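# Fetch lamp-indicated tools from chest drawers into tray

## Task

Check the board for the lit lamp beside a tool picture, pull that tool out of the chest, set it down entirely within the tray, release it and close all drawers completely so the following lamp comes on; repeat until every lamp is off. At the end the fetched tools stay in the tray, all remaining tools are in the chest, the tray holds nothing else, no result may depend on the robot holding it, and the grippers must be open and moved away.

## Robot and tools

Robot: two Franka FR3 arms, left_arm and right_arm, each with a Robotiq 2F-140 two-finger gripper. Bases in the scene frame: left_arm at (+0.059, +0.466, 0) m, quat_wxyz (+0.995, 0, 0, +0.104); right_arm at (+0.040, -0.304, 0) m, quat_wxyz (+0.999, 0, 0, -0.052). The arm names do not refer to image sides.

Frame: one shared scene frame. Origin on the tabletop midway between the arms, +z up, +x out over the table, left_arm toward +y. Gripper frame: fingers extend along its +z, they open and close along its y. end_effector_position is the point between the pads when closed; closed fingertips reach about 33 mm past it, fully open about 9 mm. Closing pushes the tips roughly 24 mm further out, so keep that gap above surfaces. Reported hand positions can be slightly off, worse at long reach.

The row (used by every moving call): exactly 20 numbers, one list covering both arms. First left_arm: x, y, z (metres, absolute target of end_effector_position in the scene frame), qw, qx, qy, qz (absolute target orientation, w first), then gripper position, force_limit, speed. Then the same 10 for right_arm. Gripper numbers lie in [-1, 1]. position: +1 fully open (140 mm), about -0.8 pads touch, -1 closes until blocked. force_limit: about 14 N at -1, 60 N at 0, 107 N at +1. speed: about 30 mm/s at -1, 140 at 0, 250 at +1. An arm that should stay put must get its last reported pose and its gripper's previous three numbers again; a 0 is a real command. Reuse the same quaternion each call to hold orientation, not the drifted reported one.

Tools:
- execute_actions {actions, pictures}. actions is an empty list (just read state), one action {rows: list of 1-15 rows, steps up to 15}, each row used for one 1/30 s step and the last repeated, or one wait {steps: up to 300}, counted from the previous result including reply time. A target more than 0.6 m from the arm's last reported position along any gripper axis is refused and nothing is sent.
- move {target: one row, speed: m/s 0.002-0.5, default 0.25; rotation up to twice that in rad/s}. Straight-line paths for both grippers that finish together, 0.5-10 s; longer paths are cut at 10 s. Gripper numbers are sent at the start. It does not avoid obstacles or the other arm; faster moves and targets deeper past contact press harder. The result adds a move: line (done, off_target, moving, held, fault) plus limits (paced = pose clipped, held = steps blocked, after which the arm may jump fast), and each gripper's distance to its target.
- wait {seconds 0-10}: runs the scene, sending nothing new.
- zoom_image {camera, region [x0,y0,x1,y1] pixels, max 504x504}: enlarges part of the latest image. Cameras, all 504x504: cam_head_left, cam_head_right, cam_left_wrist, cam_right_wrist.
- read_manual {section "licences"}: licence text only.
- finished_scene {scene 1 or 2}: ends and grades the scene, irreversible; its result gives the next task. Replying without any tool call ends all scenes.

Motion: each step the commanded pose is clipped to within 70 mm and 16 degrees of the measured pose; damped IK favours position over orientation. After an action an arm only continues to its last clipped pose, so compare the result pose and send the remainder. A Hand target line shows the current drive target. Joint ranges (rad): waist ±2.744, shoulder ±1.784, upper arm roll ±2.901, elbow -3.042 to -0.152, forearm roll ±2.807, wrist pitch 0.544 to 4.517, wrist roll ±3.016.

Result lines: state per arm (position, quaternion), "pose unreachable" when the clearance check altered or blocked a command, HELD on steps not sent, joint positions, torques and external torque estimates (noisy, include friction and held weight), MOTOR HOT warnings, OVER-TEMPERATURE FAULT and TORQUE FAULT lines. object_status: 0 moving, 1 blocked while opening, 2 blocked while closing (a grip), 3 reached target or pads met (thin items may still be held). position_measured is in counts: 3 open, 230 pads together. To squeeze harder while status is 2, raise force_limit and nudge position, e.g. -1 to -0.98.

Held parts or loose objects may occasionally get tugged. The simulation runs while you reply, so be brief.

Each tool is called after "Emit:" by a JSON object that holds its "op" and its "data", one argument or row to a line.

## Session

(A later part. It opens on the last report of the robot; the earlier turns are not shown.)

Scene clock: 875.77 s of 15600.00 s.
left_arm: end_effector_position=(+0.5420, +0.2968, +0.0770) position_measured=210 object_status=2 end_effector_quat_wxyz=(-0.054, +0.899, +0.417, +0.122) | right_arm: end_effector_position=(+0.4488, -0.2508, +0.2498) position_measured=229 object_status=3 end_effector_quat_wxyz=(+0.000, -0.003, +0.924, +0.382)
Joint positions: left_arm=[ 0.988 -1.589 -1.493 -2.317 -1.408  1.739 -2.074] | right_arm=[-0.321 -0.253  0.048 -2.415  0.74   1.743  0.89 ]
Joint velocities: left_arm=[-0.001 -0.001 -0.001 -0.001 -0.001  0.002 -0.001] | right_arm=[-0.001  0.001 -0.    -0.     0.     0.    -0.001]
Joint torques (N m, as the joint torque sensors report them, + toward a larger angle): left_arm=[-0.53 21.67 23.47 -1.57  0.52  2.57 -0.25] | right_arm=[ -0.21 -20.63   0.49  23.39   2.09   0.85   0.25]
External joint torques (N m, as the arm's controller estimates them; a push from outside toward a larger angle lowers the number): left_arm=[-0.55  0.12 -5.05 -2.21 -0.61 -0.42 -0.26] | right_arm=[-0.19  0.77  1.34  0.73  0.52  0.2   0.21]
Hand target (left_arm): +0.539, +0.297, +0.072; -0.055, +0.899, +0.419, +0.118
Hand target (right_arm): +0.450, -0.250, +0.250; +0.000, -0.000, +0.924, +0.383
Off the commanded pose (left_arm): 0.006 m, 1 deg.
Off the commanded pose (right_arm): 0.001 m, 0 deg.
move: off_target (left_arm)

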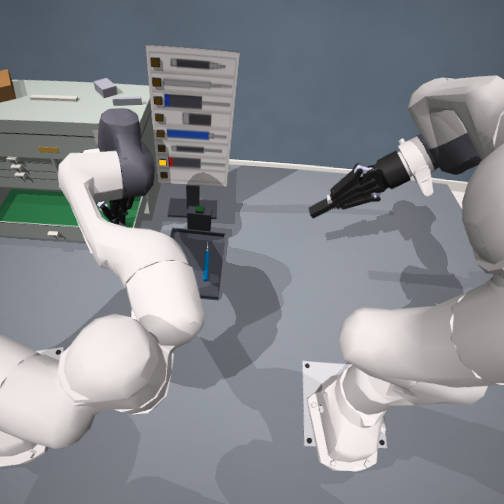

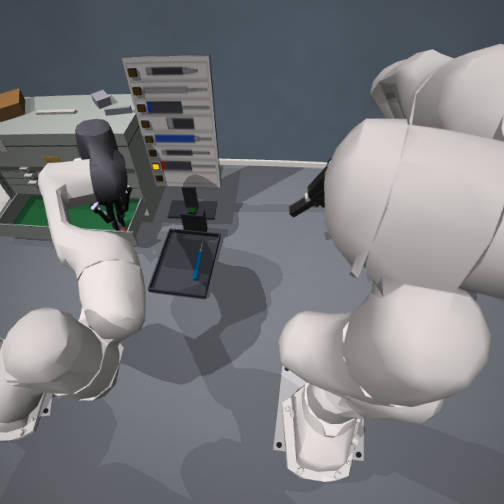

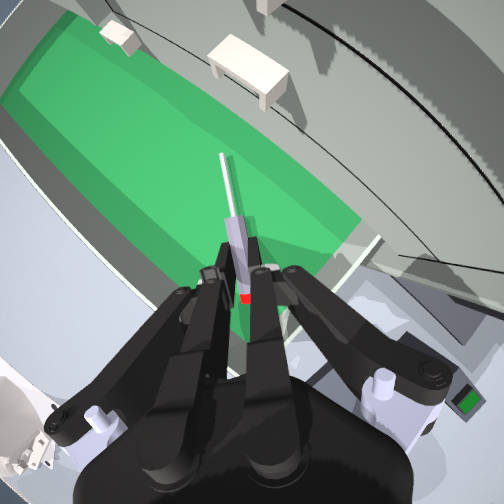

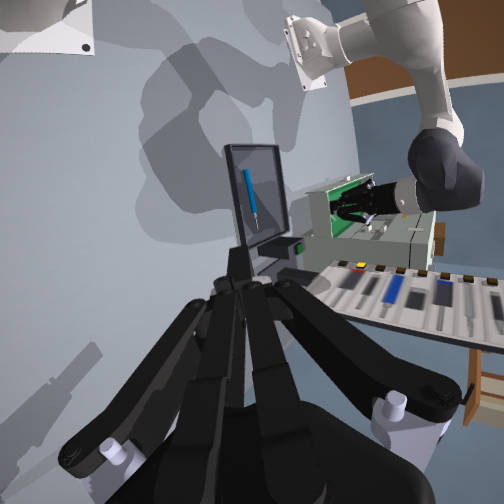

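Emit:
{"op": "move", "data": {
  "target": [0.536,0.297,0.145,-0.055,0.8985,0.419,0.118,-1,-0.2,-0.5,0.45,-0.25,0.25,0,0,0.924,0.383,-0.8,0,0],
  "speed": 0.08
}}

Emit:
{"op": "move", "data": {
  "target": [0.47,0.26,0.16,-0.028,0.968,0.2146,0.1274,-1,-0.2,-0.5,0.45,-0.25,0.25,0,0,0.924,0.383,-0.8,0,0],
  "speed": 0.15
}}

Emit:
{"op": "move", "data": {
  "target": [0.42,0.075,0.15,0,0.9914,0,0.1305,-1,-0.2,-0.5,0.45,-0.25,0.25,0,0,0.924,0.383,-0.8,0,0],
  "speed": 0.18
}}

Emit:
{"op": "move", "data": {
  "target": [0.42,0.072,0.065,0,0.9914,0,0.1305,-1,-0.2,-0.5,0.45,-0.25,0.25,0,0,0.924,0.383,-0.8,0,0],
  "speed": 0.1
}}

Scene clock: 889.87 s of 15600.00 s.
left_arm: end_effector_position=(+0.5352, +0.2964, +0.1435) position_measured=210 object_status=2 end_effector_quat_wxyz=(-0.054, +0.898, +0.420, +0.119) | right_arm: end_effector_position=(+0.4488, -0.2508, +0.2498) position_measured=229 object_status=3 end_effector_quat_wxyz=(+0.000, -0.003, +0.924, +0.382)
Joint positions: left_arm=[ 0.991 -1.529 -1.35  -2.294 -1.269  1.664 -2.074] | right_arm=[-0.321 -0.253  0.048 -2.415  0.74   1.743  0.89 ]
Joint velocities: left_arm=[-0.001  0.006 -0.     0.001  0.012 -0.006  0.001] | right_arm=[-0.     0.     0.    -0.    -0.    -0.    -0.001]
Joint torques (N m, as the joint torque sensors report them, + toward a larger angle): left_arm=[ 1.33 22.69 29.78  4.51  1.74  2.65  0.21] | right_arm=[ -0.11 -20.21   1.05  23.87   2.11   0.91   0.14]
External joint torques (N m, as the arm's controller estimates them; a push from outside toward a larger angle lowers the number): left_arm=[ 1.34  0.99  1.69  0.91  0.6  -0.32  0.2 ] | right_arm=[-0.07  1.16  1.93  1.23  0.55  0.25  0.1 ]
Hand target (left_arm): +0.535, +0.297, +0.144; -0.055, +0.899, +0.419, +0.117
Hand target (right_arm): +0.450, -0.250, +0.250; +0.000, -0.000, +0.924, +0.383
Off the commanded pose (left_arm): 0.002 m, 0 deg.
Off the commanded pose (right_arm): 0.001 m, 0 deg.
After step 90, 9.83 s passed at rest.
move: done

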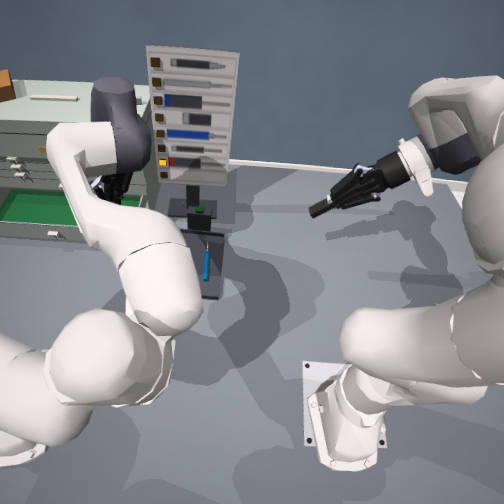

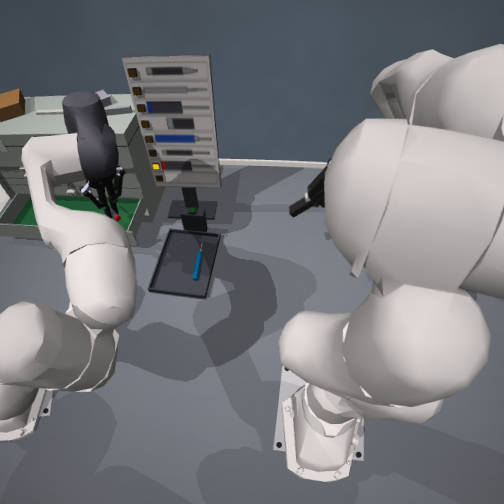

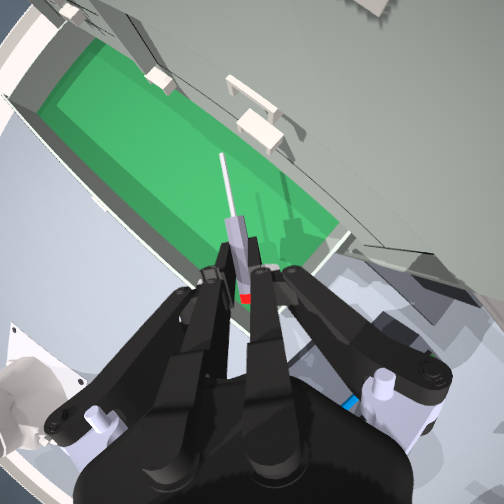

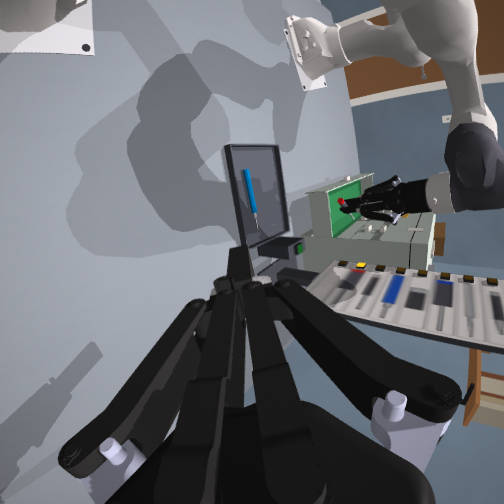

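Scene clock: 892.00 s of 15600.00 s.
left_arm: end_effector_position=(+0.4693, +0.2601, +0.1582) position_measured=210 object_status=2 end_effector_quat_wxyz=(-0.025, +0.967, +0.221, +0.124) | right_arm: end_effector_position=(+0.4488, -0.2508, +0.2498) position_measured=229 object_status=3 end_effector_quat_wxyz=(+0.000, -0.003, +0.924, +0.382)
Joint positions: left_arm=[ 0.705 -1.503 -1.282 -2.496 -1.264  1.704 -1.728] | right_arm=[-0.321 -0.253  0.048 -2.415  0.74   1.743  0.89 ]
Joint velocities: left_arm=[ 0.     0.    -0.001 -0.002 -0.    -0.     0.032] | right_arm=[ 0.001 -0.001  0.002 -0.     0.    -0.    -0.   ]
Joint torques (N m, as the joint torque sensors report them, + toward a larger angle): left_arm=[-1.25 17.67 27.09  5.04  1.27  3.53  0.17] | right_arm=[ -0.1  -20.05   0.71  23.46   2.15   0.89   0.18]
External joint torques (N m, as the arm's controller estimates them; a push from outside toward a larger angle lowers the number): left_arm=[-1.26  0.16  2.23 -0.86  0.33  0.49  0.17] | right_arm=[-0.17  1.42  1.47  0.8   0.58  0.25  0.14]
Hand target (left_arm): +0.469, +0.260, +0.159; -0.026, +0.968, +0.214, +0.125
Hand target (right_arm): +0.450, -0.250, +0.250; +0.000, -0.000, +0.924, +0.383
Off the commanded pose (left_arm): 0.002 m, 1 deg.
Off the commanded pose (right_arm): 0.001 m, 0 deg.
move: done

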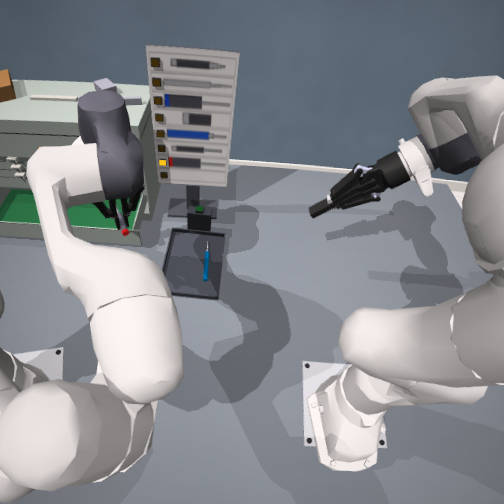

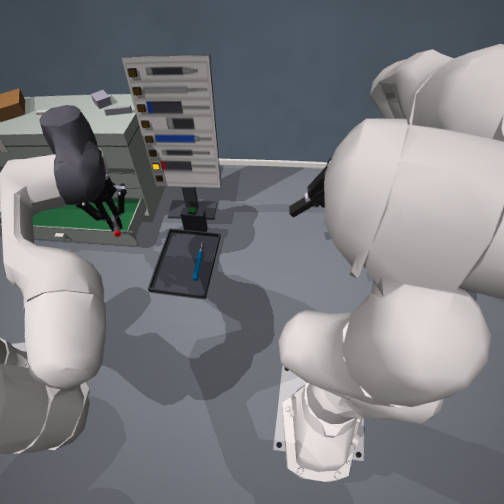

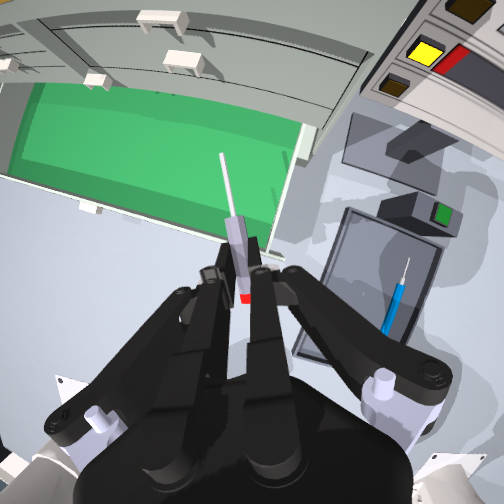

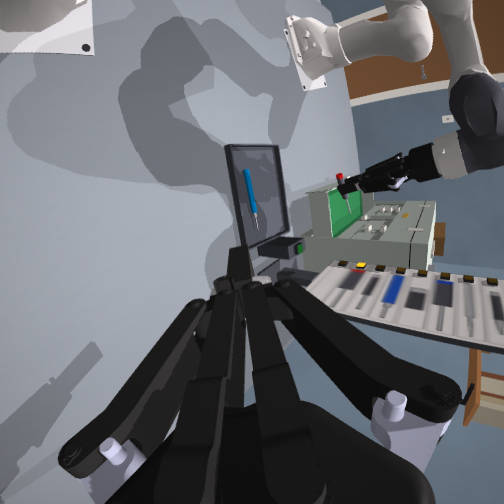

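Scene clock: 893.63 s of 15600.00 s.
left_arm: end_effector_position=(+0.4183, +0.0791, +0.1511) position_measured=210 object_status=2 end_effector_quat_wxyz=(-0.003, +0.992, +0.006, +0.127) | right_arm: end_effector_position=(+0.4488, -0.2508, +0.2498) position_measured=229 object_status=3 end_effector_quat_wxyz=(+0.000, -0.003, +0.924, +0.382)
Joint positions: left_arm=[ 0.533 -1.49  -1.345 -2.298 -1.332  1.711 -1.665] | right_arm=[-0.321 -0.253  0.048 -2.415  0.74   1.743  0.89 ]
Joint velocities: left_arm=[-0.     0.    -0.002  0.001 -0.003  0.001  0.025] | right_arm=[-0.002  0.001 -0.    -0.001  0.     0.    -0.   ]
Joint torques (N m, as the joint torque sensors report them, + toward a larger angle): left_arm=[-0.24 22.38 28.21  5.94  0.5   3.56  0.36] | right_arm=[  0.04 -20.03   0.55  23.2    2.12   0.92   0.19]
External joint torques (N m, as the arm's controller estimates them; a push from outside toward a larger angle lowers the number): left_arm=[-0.21  0.98  0.11  1.48 -0.44  0.52  0.35] | right_arm=[0.08 1.25 1.43 0.64 0.55 0.27 0.15]
Hand target (left_arm): +0.419, +0.077, +0.151; -0.002, +0.992, -0.000, +0.127
Hand target (right_arm): +0.450, -0.250, +0.250; +0.000, -0.000, +0.924, +0.383
Off the commanded pose (left_arm): 0.005 m, 1 deg.
Off the commanded pose (right_arm): 0.001 m, 0 deg.
move: off_target (left_arm)

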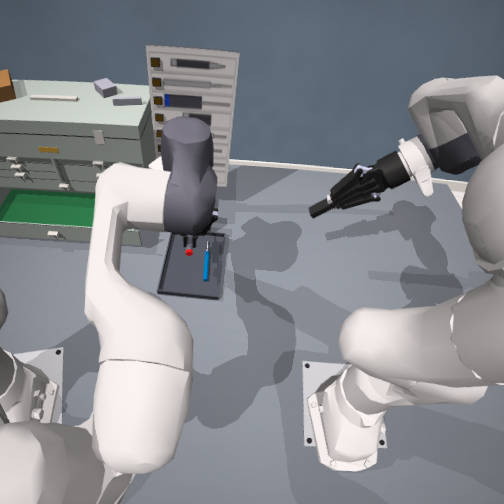

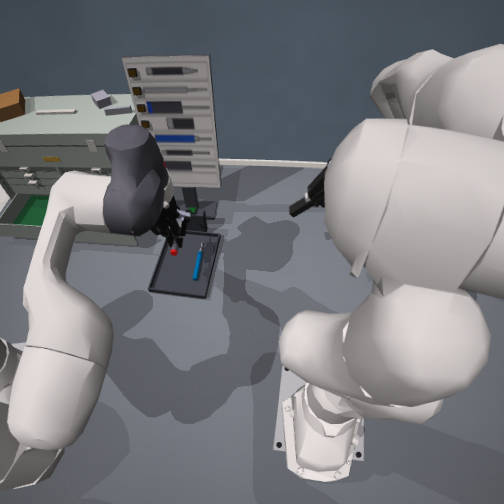

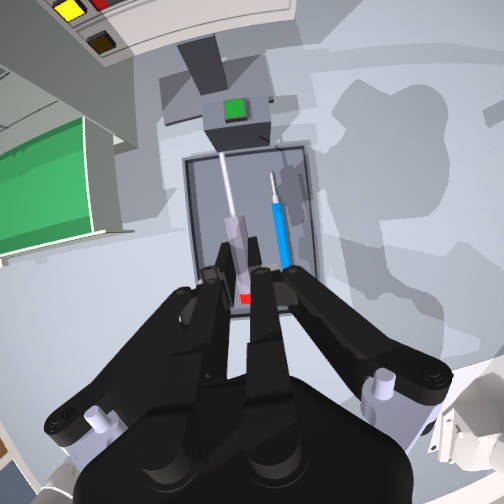

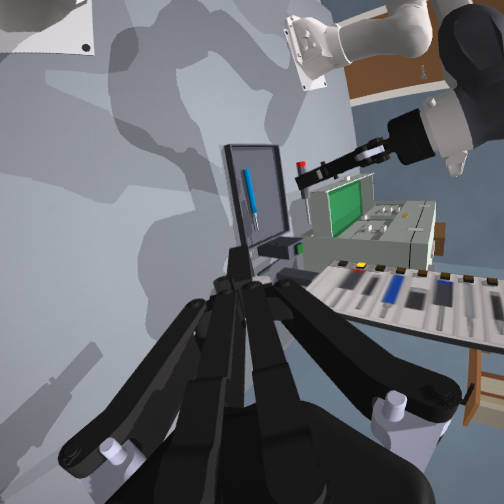

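Scene clock: 894.97 s of 15600.00 s.
left_arm: end_effector_position=(+0.4209, +0.0721, +0.0662) position_measured=210 object_status=2 end_effector_quat_wxyz=(-0.001, +0.992, +0.002, +0.130) | right_arm: end_effector_position=(+0.4488, -0.2508, +0.2498) position_measured=229 object_status=3 end_effector_quat_wxyz=(+0.000, -0.003, +0.924, +0.382)
Joint positions: left_arm=[ 0.525 -1.561 -1.529 -2.323 -1.51   1.806 -1.663] | right_arm=[-0.321 -0.253  0.048 -2.415  0.74   1.743  0.89 ]
Joint velocities: left_arm=[-0.    -0.004 -0.001 -0.001 -0.008  0.006  0.001] | right_arm=[ 0.     0.001 -0.    -0.     0.     0.     0.   ]
Joint torques (N m, as the joint torque sensors report them, + toward a larger angle): left_arm=[-1.28 21.65 28.85 -0.27  0.38  3.55  0.2 ] | right_arm=[ -0.23 -20.62   0.79  23.89   2.15   0.86   0.24]
External joint torques (N m, as the arm's controller estimates them; a push from outside toward a larger angle lowers the number): left_arm=[-1.36  0.14  0.24 -0.92 -0.56  0.5   0.19] | right_arm=[-0.24  0.75  1.61  1.26  0.57  0.22  0.2 ]
Hand target (left_arm): +0.421, +0.071, +0.066; -0.000, +0.991, -0.000, +0.131
Hand target (right_arm): +0.450, -0.250, +0.250; +0.000, -0.000, +0.924, +0.383
Off the commanded pose (left_arm): 0.002 m, 0 deg.
Off the commanded pose (right_arm): 0.001 m, 0 deg.
move: done

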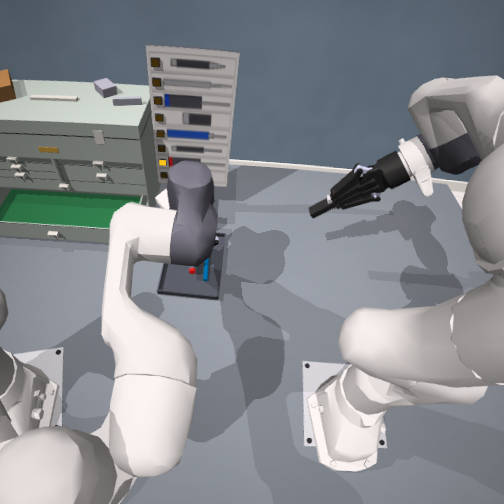

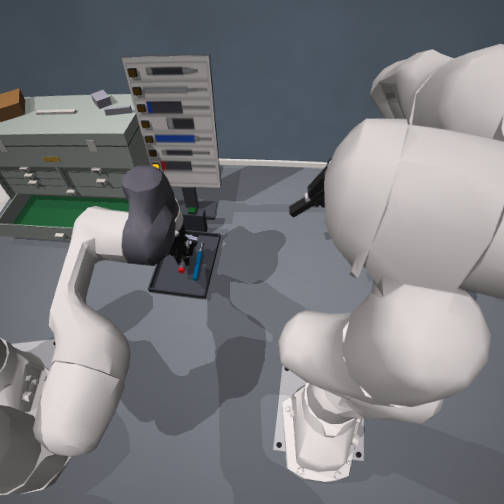

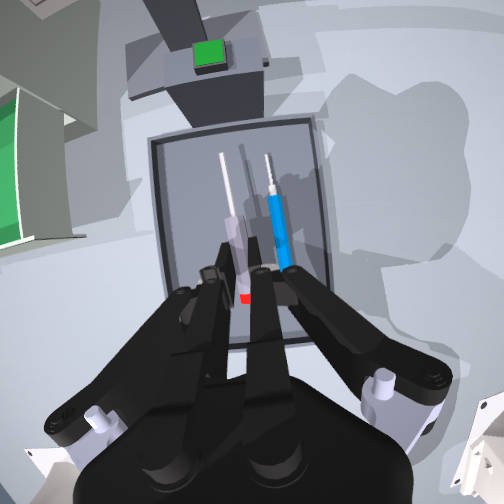

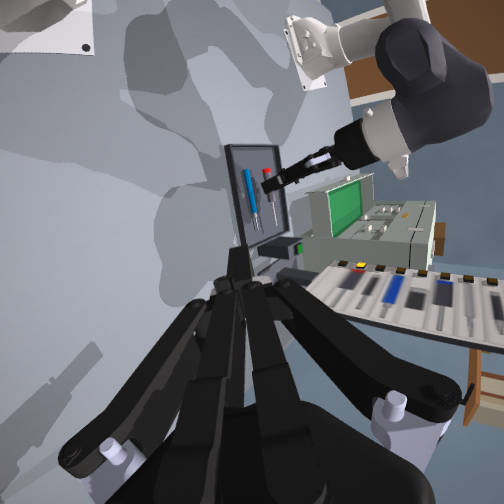

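Emit:
{"op": "move", "data": {
  "target": [0.42,0.072,0.045,0,0.9914,0,0.1305,-1,-0.2,-0.5,0.45,-0.25,0.25,0,0,0.924,0.383,-0.8,0,0],
  "speed": 0.03
}}

Emit:
{"op": "move", "data": {
  "target": [0.42,0.072,0.045,0,0.9914,0,0.1305,-0.5,-0.2,-0.7,0.45,-0.25,0.25,0,0,0.924,0.383,-0.8,0,0],
  "speed": 0.03
}}

Emit:
{"op": "move", "data": {
  "target": [0.42,0.075,0.13,0,0.9914,0,0.1305,-0.5,-0.2,-0.7,0.45,-0.25,0.25,0,0,0.924,0.383,-0.8,0,0],
  "speed": 0.15
}}

Emit:
{"op": "move", "data": {
  "target": [0.435,0.474,0.13,0,0.9914,0,0.1305,-0.2,0,0,0.45,-0.25,0.25,0,0,0.924,0.383,-0.8,0,0],
  "speed": 0.25
}}

Emit:
{"op": "move", "data": {
  "target": [0.44,0.474,0.095,0,0.9914,0,0.1305,-0.2,0,0,0.45,-0.25,0.25,0,0,0.924,0.383,-0.8,0,0],
  "speed": 0.1
}}

Scene clock: 911.93 s of 15600.00 s.
left_arm: end_effector_position=(+0.4200, +0.0724, +0.0456) position_measured=210 object_status=2 end_effector_quat_wxyz=(-0.001, +0.992, +0.002, +0.129) | right_arm: end_effector_position=(+0.4488, -0.2508, +0.2498) position_measured=229 object_status=3 end_effector_quat_wxyz=(+0.000, -0.003, +0.924, +0.382)
Joint positions: left_arm=[ 0.522 -1.576 -1.574 -2.327 -1.552  1.826 -1.662] | right_arm=[-0.321 -0.253  0.048 -2.415  0.74   1.743  0.89 ]
Joint velocities: left_arm=[ 0.    -0.006 -0.002 -0.001 -0.013  0.008  0.001] | right_arm=[-0.001  0.002  0.    -0.001 -0.     0.     0.001]
Joint torques (N m, as the joint torque sensors report them, + toward a larger angle): left_arm=[-1.53 20.87 29.08 -1.88  0.24  3.54  0.2 ] | right_arm=[ -0.06 -20.61   0.21  23.37   2.15   0.92   0.16]
External joint torques (N m, as the arm's controller estimates them; a push from outside toward a larger angle lowers the number): left_arm=[-1.61 -0.56  0.49 -1.64 -0.7   0.49  0.19] | right_arm=[-0.04  0.72  1.06  0.75  0.58  0.27  0.12]
Hand target (left_arm): +0.420, +0.072, +0.045; -0.000, +0.991, -0.000, +0.131
Hand target (right_arm): +0.450, -0.250, +0.250; +0.000, -0.000, +0.924, +0.383
Off the commanded pose (left_arm): 0.001 m, 0 deg.
Off the commanded pose (right_arm): 0.001 m, 0 deg.
After step 90, 13.03 s passed at rest.
move: done

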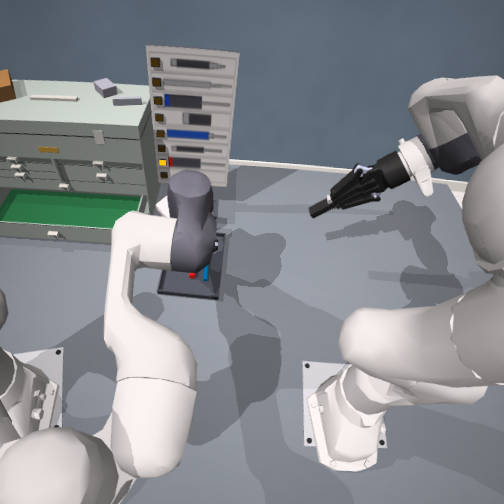

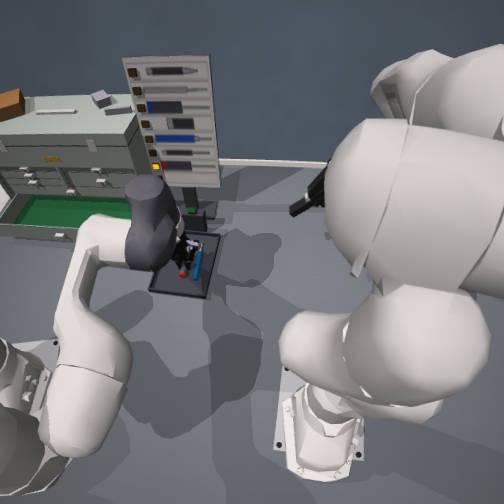

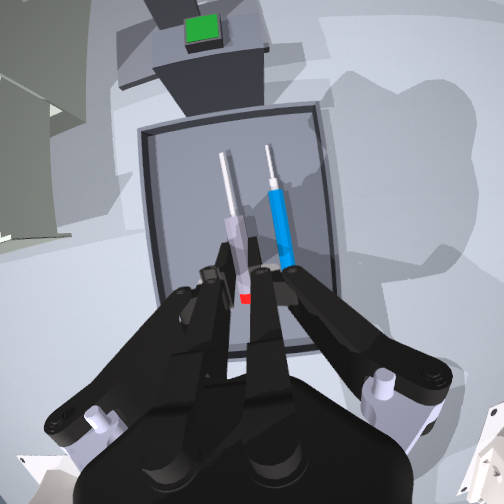

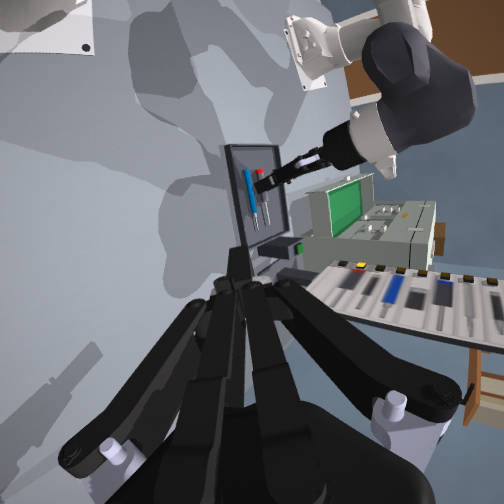

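Scene clock: 912.63 s of 15600.00 s.
left_arm: end_effector_position=(+0.4201, +0.0721, +0.0454) position_measured=192 object_status=3 end_effector_quat_wxyz=(-0.000, +0.992, +0.002, +0.129) | right_arm: end_effector_position=(+0.4488, -0.2508, +0.2498) position_measured=229 object_status=3 end_effector_quat_wxyz=(+0.000, -0.003, +0.924, +0.382)
Joint positions: left_arm=[ 0.522 -1.577 -1.574 -2.328 -1.555  1.827 -1.662] | right_arm=[-0.321 -0.253  0.048 -2.415  0.74   1.743  0.89 ]
Joint velocities: left_arm=[ 0.001 -0.    -0.001  0.    -0.002  0.001 -0.001] | right_arm=[ 0.     0.001  0.    -0.     0.    -0.001  0.   ]
Joint torques (N m, as the joint torque sensors report them, + toward a larger angle): left_arm=[-1.84 20.65 28.06 -1.85  0.41  3.62  0.26] | right_arm=[  0.09 -20.66   0.69  23.6    2.13   0.89   0.24]
External joint torques (N m, as the arm's controller estimates them; a push from outside toward a larger angle lowers the number): left_arm=[-1.93 -0.77 -0.57 -1.65 -0.51  0.56  0.26] | right_arm=[0.1  0.73 1.54 0.98 0.57 0.25 0.2 ]
Hand target (left_arm): +0.420, +0.072, +0.045; +0.000, +0.991, -0.000, +0.130
Hand target (right_arm): +0.450, -0.250, +0.250; +0.000, -0.000, +0.924, +0.383
Off the commanded pose (left_arm): 0.000 m, 0 deg.
Off the commanded pose (right_arm): 0.001 m, 0 deg.
move: done

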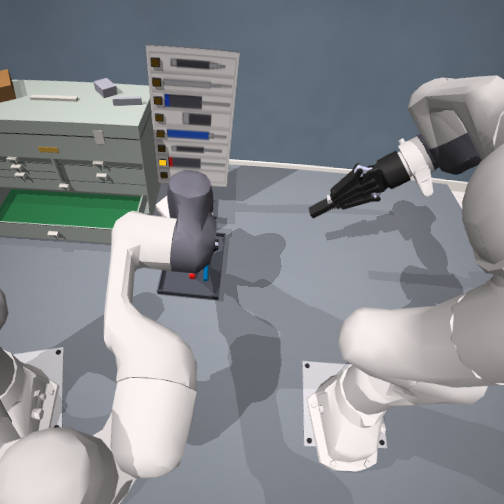

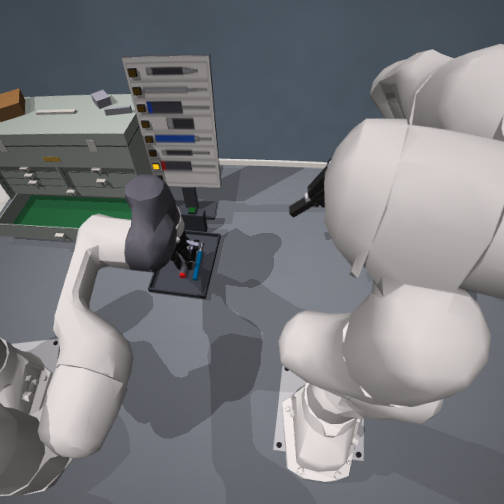

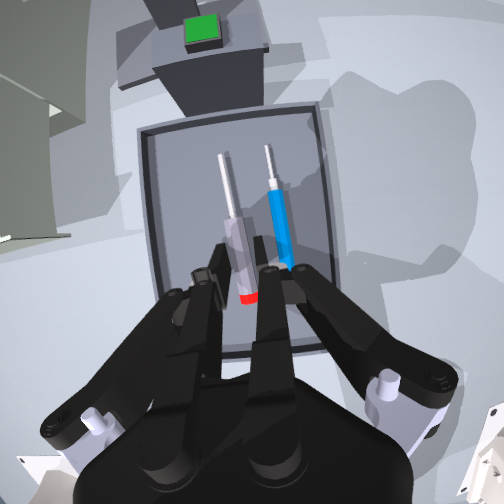

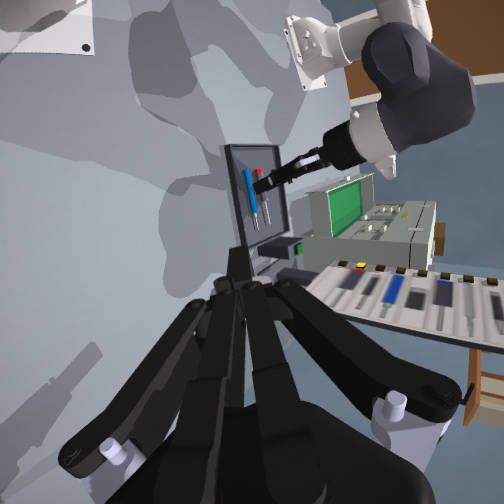

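Scene clock: 913.70 s of 15600.00 s.
left_arm: end_effector_position=(+0.4190, +0.0751, +0.1288) position_measured=192 object_status=3 end_effector_quat_wxyz=(+0.002, +0.991, +0.002, +0.131) | right_arm: end_effector_position=(+0.4488, -0.2508, +0.2498) position_measured=229 object_status=3 end_effector_quat_wxyz=(+0.000, -0.003, +0.924, +0.382)
Joint positions: left_arm=[ 0.522 -1.512 -1.394 -2.317 -1.388  1.744 -1.658] | right_arm=[-0.321 -0.253  0.048 -2.415  0.74   1.743  0.89 ]
Joint velocities: left_arm=[-0.     0.005 -0.     0.001  0.011 -0.004  0.001] | right_arm=[-0.     0.     0.001 -0.     0.    -0.001 -0.002]
Joint torques (N m, as the joint torque sensors report them, + toward a larger angle): left_arm=[ 0.87 22.26 30.    4.47  1.54  2.66  0.31] | right_arm=[ -0.16 -20.58   0.88  23.69   2.13   0.92   0.18]
External joint torques (N m, as the arm's controller estimates them; a push from outside toward a larger angle lowers the number): left_arm=[ 0.92  1.04  1.77  0.95  0.63 -0.4   0.31] | right_arm=[-0.19  0.82  1.69  1.04  0.55  0.27  0.14]
Hand target (left_arm): +0.419, +0.076, +0.129; +0.000, +0.992, +0.000, +0.129
Hand target (right_arm): +0.450, -0.250, +0.250; +0.000, -0.000, +0.924, +0.383
Off the commanded pose (left_arm): 0.002 m, 0 deg.
Off the commanded pose (right_arm): 0.001 m, 0 deg.
move: done

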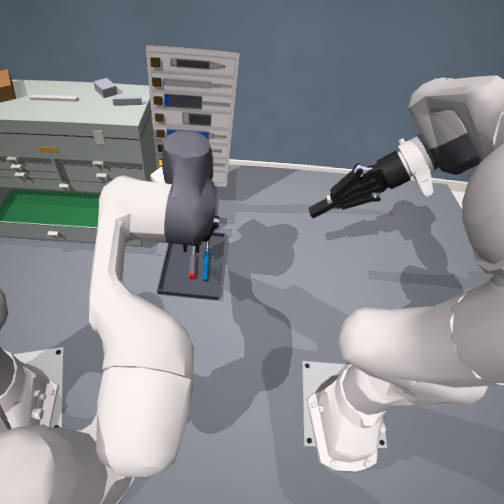

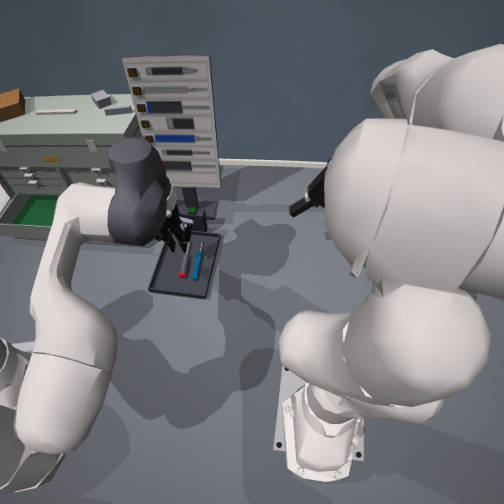

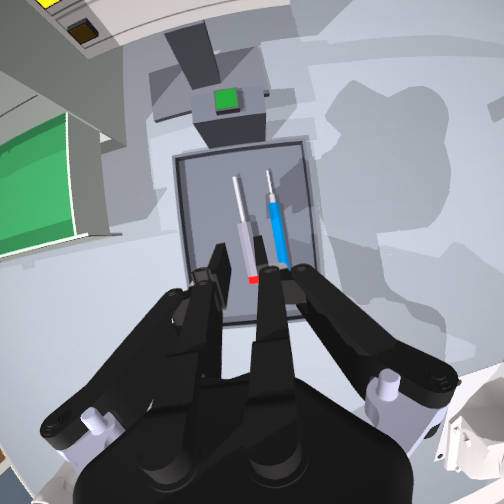

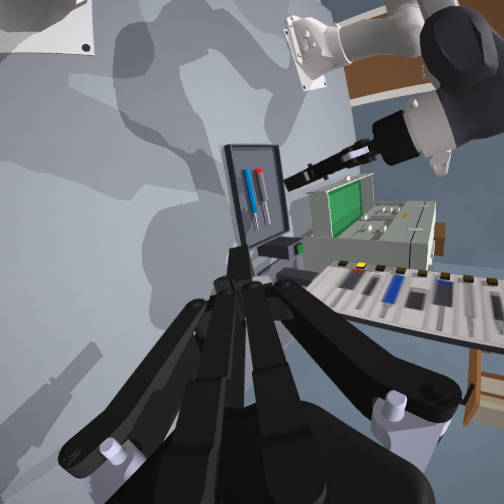

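Scene clock: 916.40 s of 15600.00 s.
left_arm: end_effector_position=(+0.4383, +0.4696, +0.1262) position_measured=154 object_status=3 end_effector_quat_wxyz=(+0.005, +0.991, +0.007, +0.136) | right_arm: end_effector_position=(+0.4488, -0.2508, +0.2498) position_measured=229 object_status=3 end_effector_quat_wxyz=(+0.000, -0.003, +0.924, +0.382)
Joint positions: left_arm=[ 0.873 -1.311 -1.187 -2.883 -1.356  1.899 -0.694] | right_arm=[-0.321 -0.253  0.048 -2.415  0.74   1.743  0.89 ]
Joint velocities: left_arm=[ 0.002  0.001  0.001 -0.     0.001 -0.     0.033] | right_arm=[ 0.001  0.    -0.001  0.    -0.001 -0.001  0.001]
Joint torques (N m, as the joint torque sensors report them, + toward a larger angle): left_arm=[ 1.22 10.7  19.07 11.78  1.    3.23  0.31] | right_arm=[ -0.29 -20.39   0.52  23.72   2.15   0.91   0.24]
External joint torques (N m, as the arm's controller estimates them; a push from outside toward a larger angle lowers the number): left_arm=[1.26 0.41 2.11 0.97 0.51 0.41 0.3 ] | right_arm=[-0.31  0.93  1.32  1.13  0.58  0.28  0.21]
Hand target (left_arm): +0.439, +0.471, +0.127; +0.003, +0.991, +0.001, +0.137
Hand target (right_arm): +0.450, -0.250, +0.250; +0.000, -0.000, +0.924, +0.383
Off the commanded pose (left_arm): 0.007 m, 1 deg.
Off the commanded pose (right_arm): 0.001 m, 0 deg.
move: off_target (left_arm)

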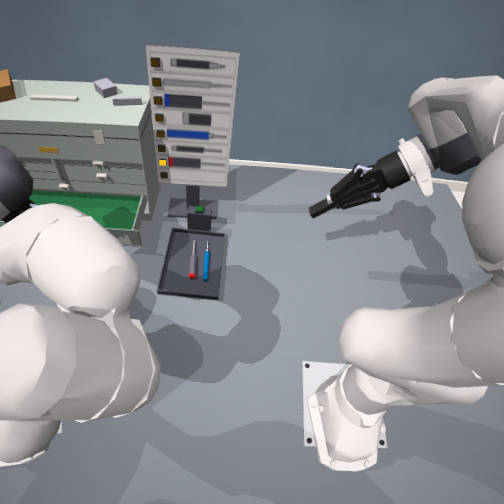

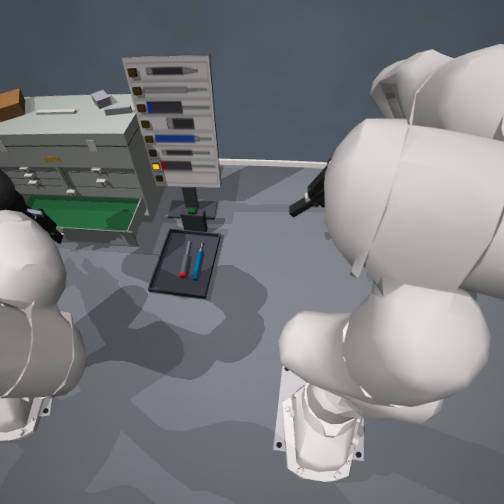

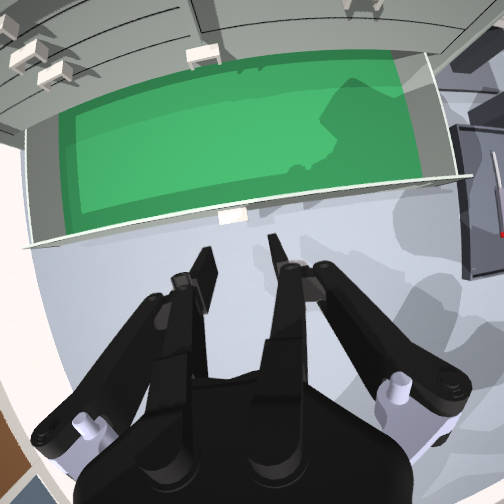

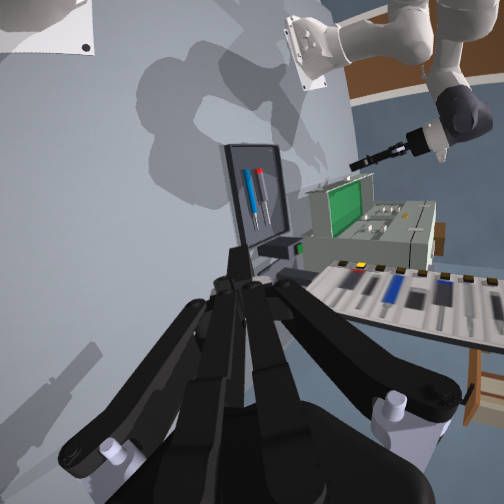

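Scene clock: 917.23 s of 15600.00 s.
left_arm: end_effector_position=(+0.4396, +0.4732, +0.0956) position_measured=154 object_status=3 end_effector_quat_wxyz=(+0.000, +0.992, +0.004, +0.129) | right_arm: end_effector_position=(+0.4488, -0.2508, +0.2498) position_measured=229 object_status=3 end_effector_quat_wxyz=(+0.000, -0.003, +0.924, +0.382)
Joint positions: left_arm=[ 0.907 -1.286 -1.301 -2.885 -1.449  1.943 -0.658] | right_arm=[-0.321 -0.253  0.048 -2.415  0.74   1.743  0.89 ]
Joint velocities: left_arm=[ 0.003 -0.001 -0.004  0.001 -0.015  0.009  0.024] | right_arm=[ 0.    -0.001 -0.001 -0.001  0.001  0.001  0.001]
Joint torques (N m, as the joint torque sensors report them, + toward a larger angle): left_arm=[ 1.22 11.15 17.4   8.21  0.06  3.51  0.39] | right_arm=[  0.12 -20.35   0.62  23.14   2.13   0.86   0.18]
External joint torques (N m, as the arm's controller estimates them; a push from outside toward a larger angle lowers the number): left_arm=[ 1.25  0.66 -0.1  -0.6  -0.47  0.69  0.38] | right_arm=[0.17 1.12 1.51 0.49 0.56 0.21 0.14]
Hand target (left_arm): +0.440, +0.475, +0.096; -0.001, +0.991, +0.001, +0.131
Hand target (right_arm): +0.450, -0.250, +0.250; +0.000, -0.000, +0.924, +0.383
Off the commanded pose (left_arm): 0.001 m, 1 deg.
Off the commanded pose (right_arm): 0.001 m, 0 deg.
move: done

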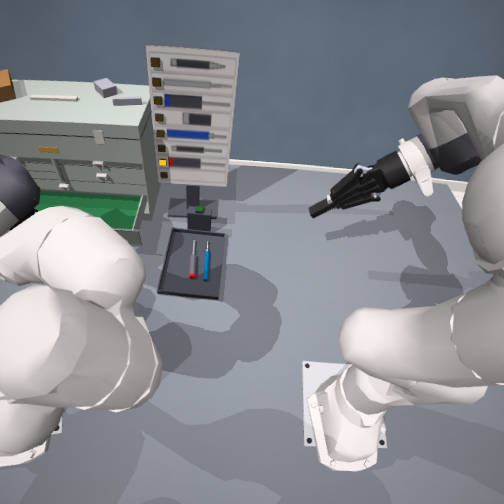

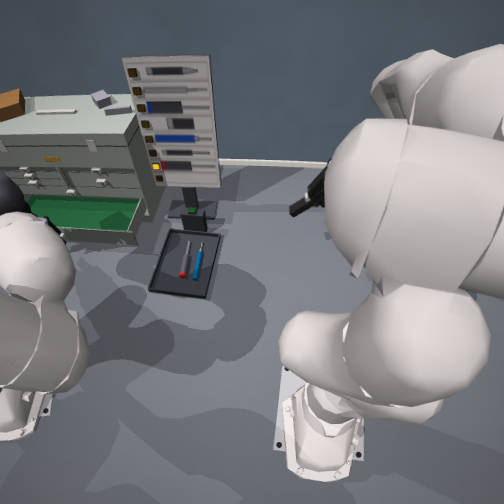

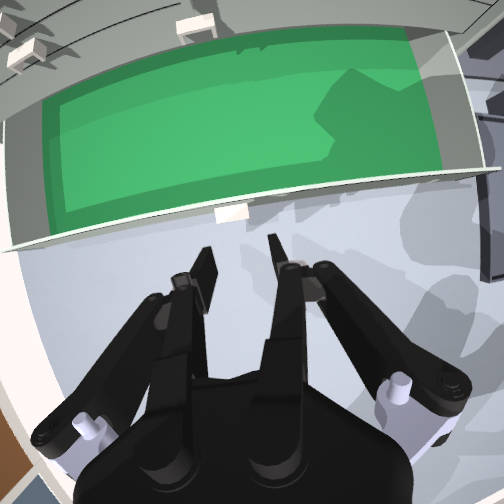

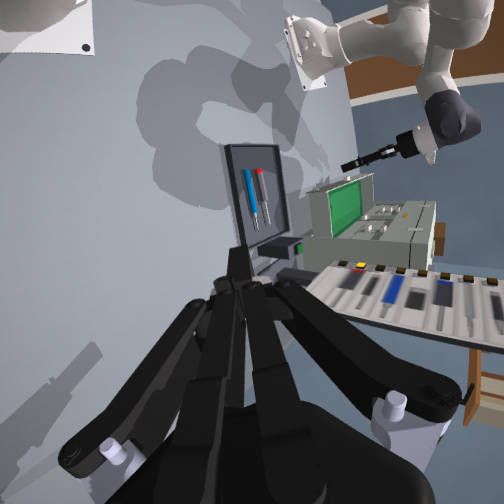

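Emit:
{"op": "move", "data": {
  "target": [0.605,0.473,0.089,0,0.924,0,0.383,-0.3,0,0,0.45,-0.25,0.25,0,0,0.924,0.383,-0.8,0,0],
  "speed": 0.07
}}

Scene clock: 925.77 s of 15600.00 s.
left_arm: end_effector_position=(+0.6040, +0.4705, +0.0909) position_measured=167 object_status=3 end_effector_quat_wxyz=(+0.003, +0.925, -0.008, +0.380) | right_arm: end_effector_position=(+0.4488, -0.2508, +0.2498) position_measured=229 object_status=3 end_effector_quat_wxyz=(+0.000, -0.003, +0.924, +0.382)
Joint positions: left_arm=[ 1.116 -1.476 -1.695 -2.741 -2.366  2.103 -0.381] | right_arm=[-0.321 -0.253  0.048 -2.415  0.74   1.743  0.89 ]
Joint velocities: left_arm=[-0.    -0.02  -0.007 -0.    -0.021 -0.01   0.017] | right_arm=[ 0.     0.    -0.001  0.001  0.     0.    -0.002]
Joint torques (N m, as the joint torque sensors report them, + toward a larger angle): left_arm=[ 2.78 12.21 24.52  0.69 -1.93  3.63 -0.06] | right_arm=[ -0.02 -20.12   0.62  23.95   2.19   0.97   0.16]
External joint torques (N m, as the arm's controller estimates them; a push from outside toward a larger angle lowers the number): left_arm=[ 2.71 -2.34  2.19  1.83 -2.01  1.19 -0.07] | right_arm=[0.02 1.34 1.51 1.25 0.62 0.31 0.12]
Hand target (left_arm): +0.608, +0.473, +0.095; +0.000, +0.922, -0.007, +0.387
Hand target (right_arm): +0.450, -0.250, +0.250; +0.000, -0.000, +0.924, +0.383
Off the commanded pose (left_arm): 0.003 m, 1 deg.
Off the commanded pose (right_arm): 0.001 m, 0 deg.
After step 90, 1.47 s passed at rest.
move: done

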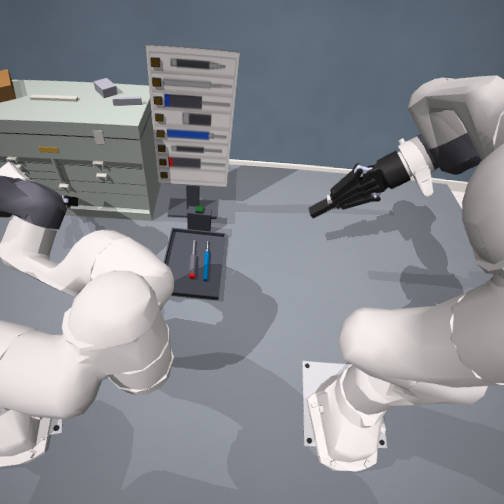

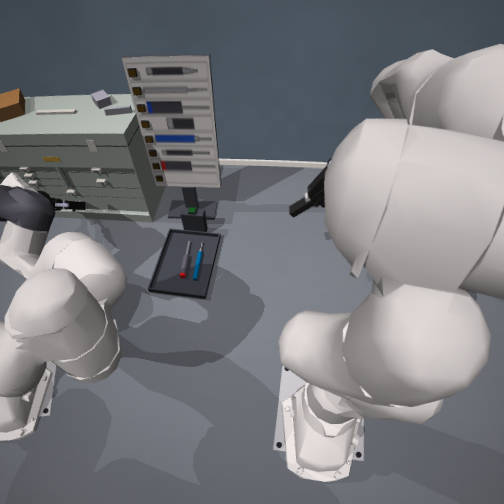

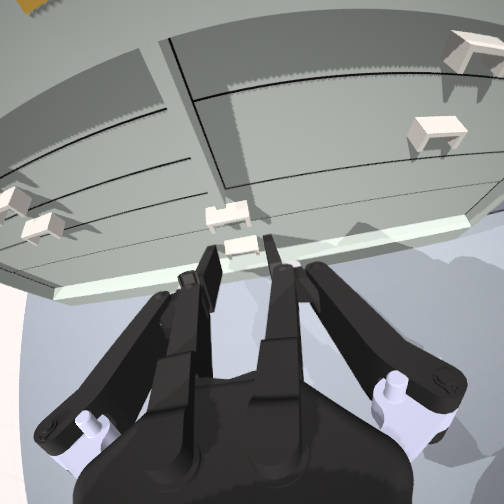

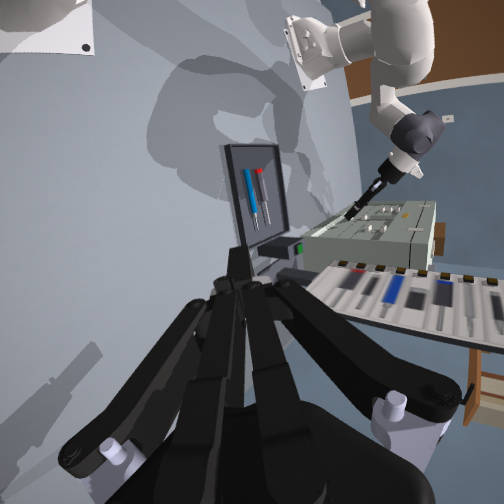

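No lamp lit. Back off.

Emit:
{"op": "move", "data": {
  "target": [0.50,0.473,0.12,0,0.9914,0,0.1305,-0.3,0,0,0.45,-0.25,0.25,0,0,0.924,0.383,-0.8,0,0],
  "speed": 0.2
}}

Emit:
{"op": "zoom_image", "data": {
  "camera": "cam_head_left",
  "region": [0,40,250,300]
}}

Scene clock: 934.27 s of 15600.00 s.
left_arm: end_effector_position=(+0.4974, +0.4729, +0.1147) position_measured=167 object_status=3 end_effector_quat_wxyz=(-0.002, +0.992, -0.000, +0.128) | right_arm: end_effector_position=(+0.4488, -0.2508, +0.2498) position_measured=229 object_status=3 end_effector_quat_wxyz=(+0.000, -0.003, +0.924, +0.382)
Joint positions: left_arm=[ 1.109 -1.319 -1.329 -2.697 -1.45   1.859 -0.646] | right_arm=[-0.321 -0.253  0.048 -2.415  0.74   1.743  0.89 ]
Joint velocities: left_arm=[-0.001  0.001  0.001 -0.     0.007 -0.007 -0.032] | right_arm=[-0.    -0.     0.001  0.     0.001  0.001  0.   ]
Joint torques (N m, as the joint torque sensors report them, + toward a larger angle): left_arm=[ 1.12 14.38 23.33  9.54  1.11  2.53 -0.08] | right_arm=[  0.32 -20.15   0.89  23.29   2.18   0.87   0.18]
External joint torques (N m, as the arm's controller estimates them; a push from outside toward a larger angle lowers the number): left_arm=[ 1.14  1.21  1.86  1.3   0.62 -0.3  -0.09] | right_arm=[0.35 1.24 1.76 0.64 0.61 0.22 0.14]
Hand target (left_arm): +0.497, +0.473, +0.115; -0.000, +0.992, +0.006, +0.127
Hand target (right_arm): +0.450, -0.250, +0.250; +0.000, -0.000, +0.924, +0.383
Off the commanded pose (left_arm): 0.006 m, 0 deg.
Off the commanded pose (right_arm): 0.001 m, 0 deg.
After step 90, 3.57 s passed at rest.
move: off_target (left_arm)

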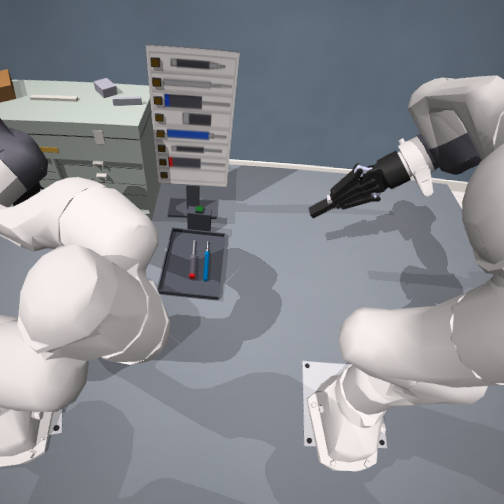

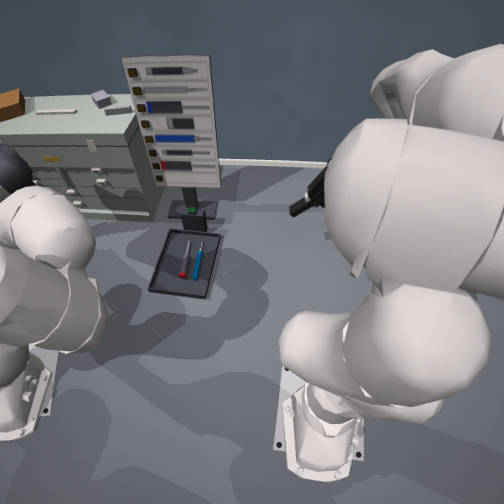

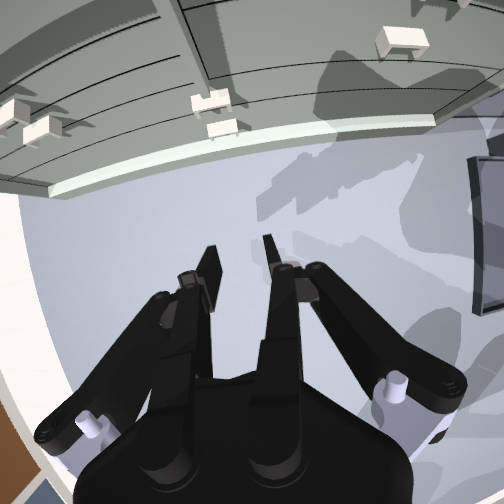

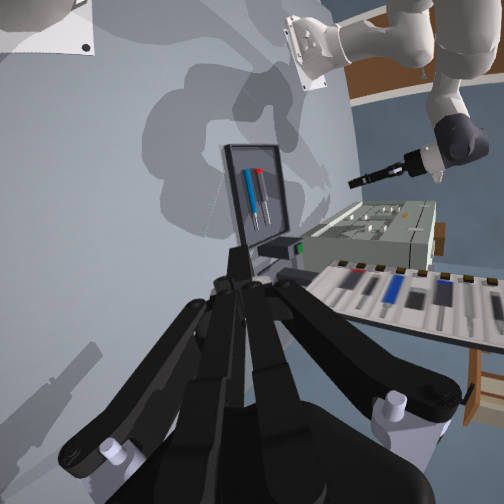

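Region (0, 40, 250, 300) of cam_head_left's 504x504 image, scaled by 1.938, with more detail than that image has; it fills the left 485 columns of this view, and the rest is white.

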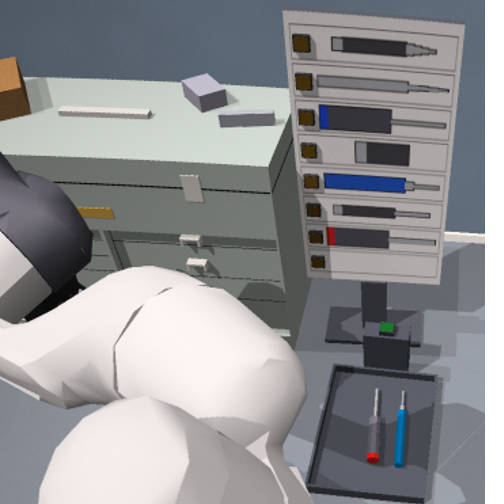

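Emit:
{"op": "finished_scene", "data": {
  "scene": 1
}}

The scene is finished: the task was done.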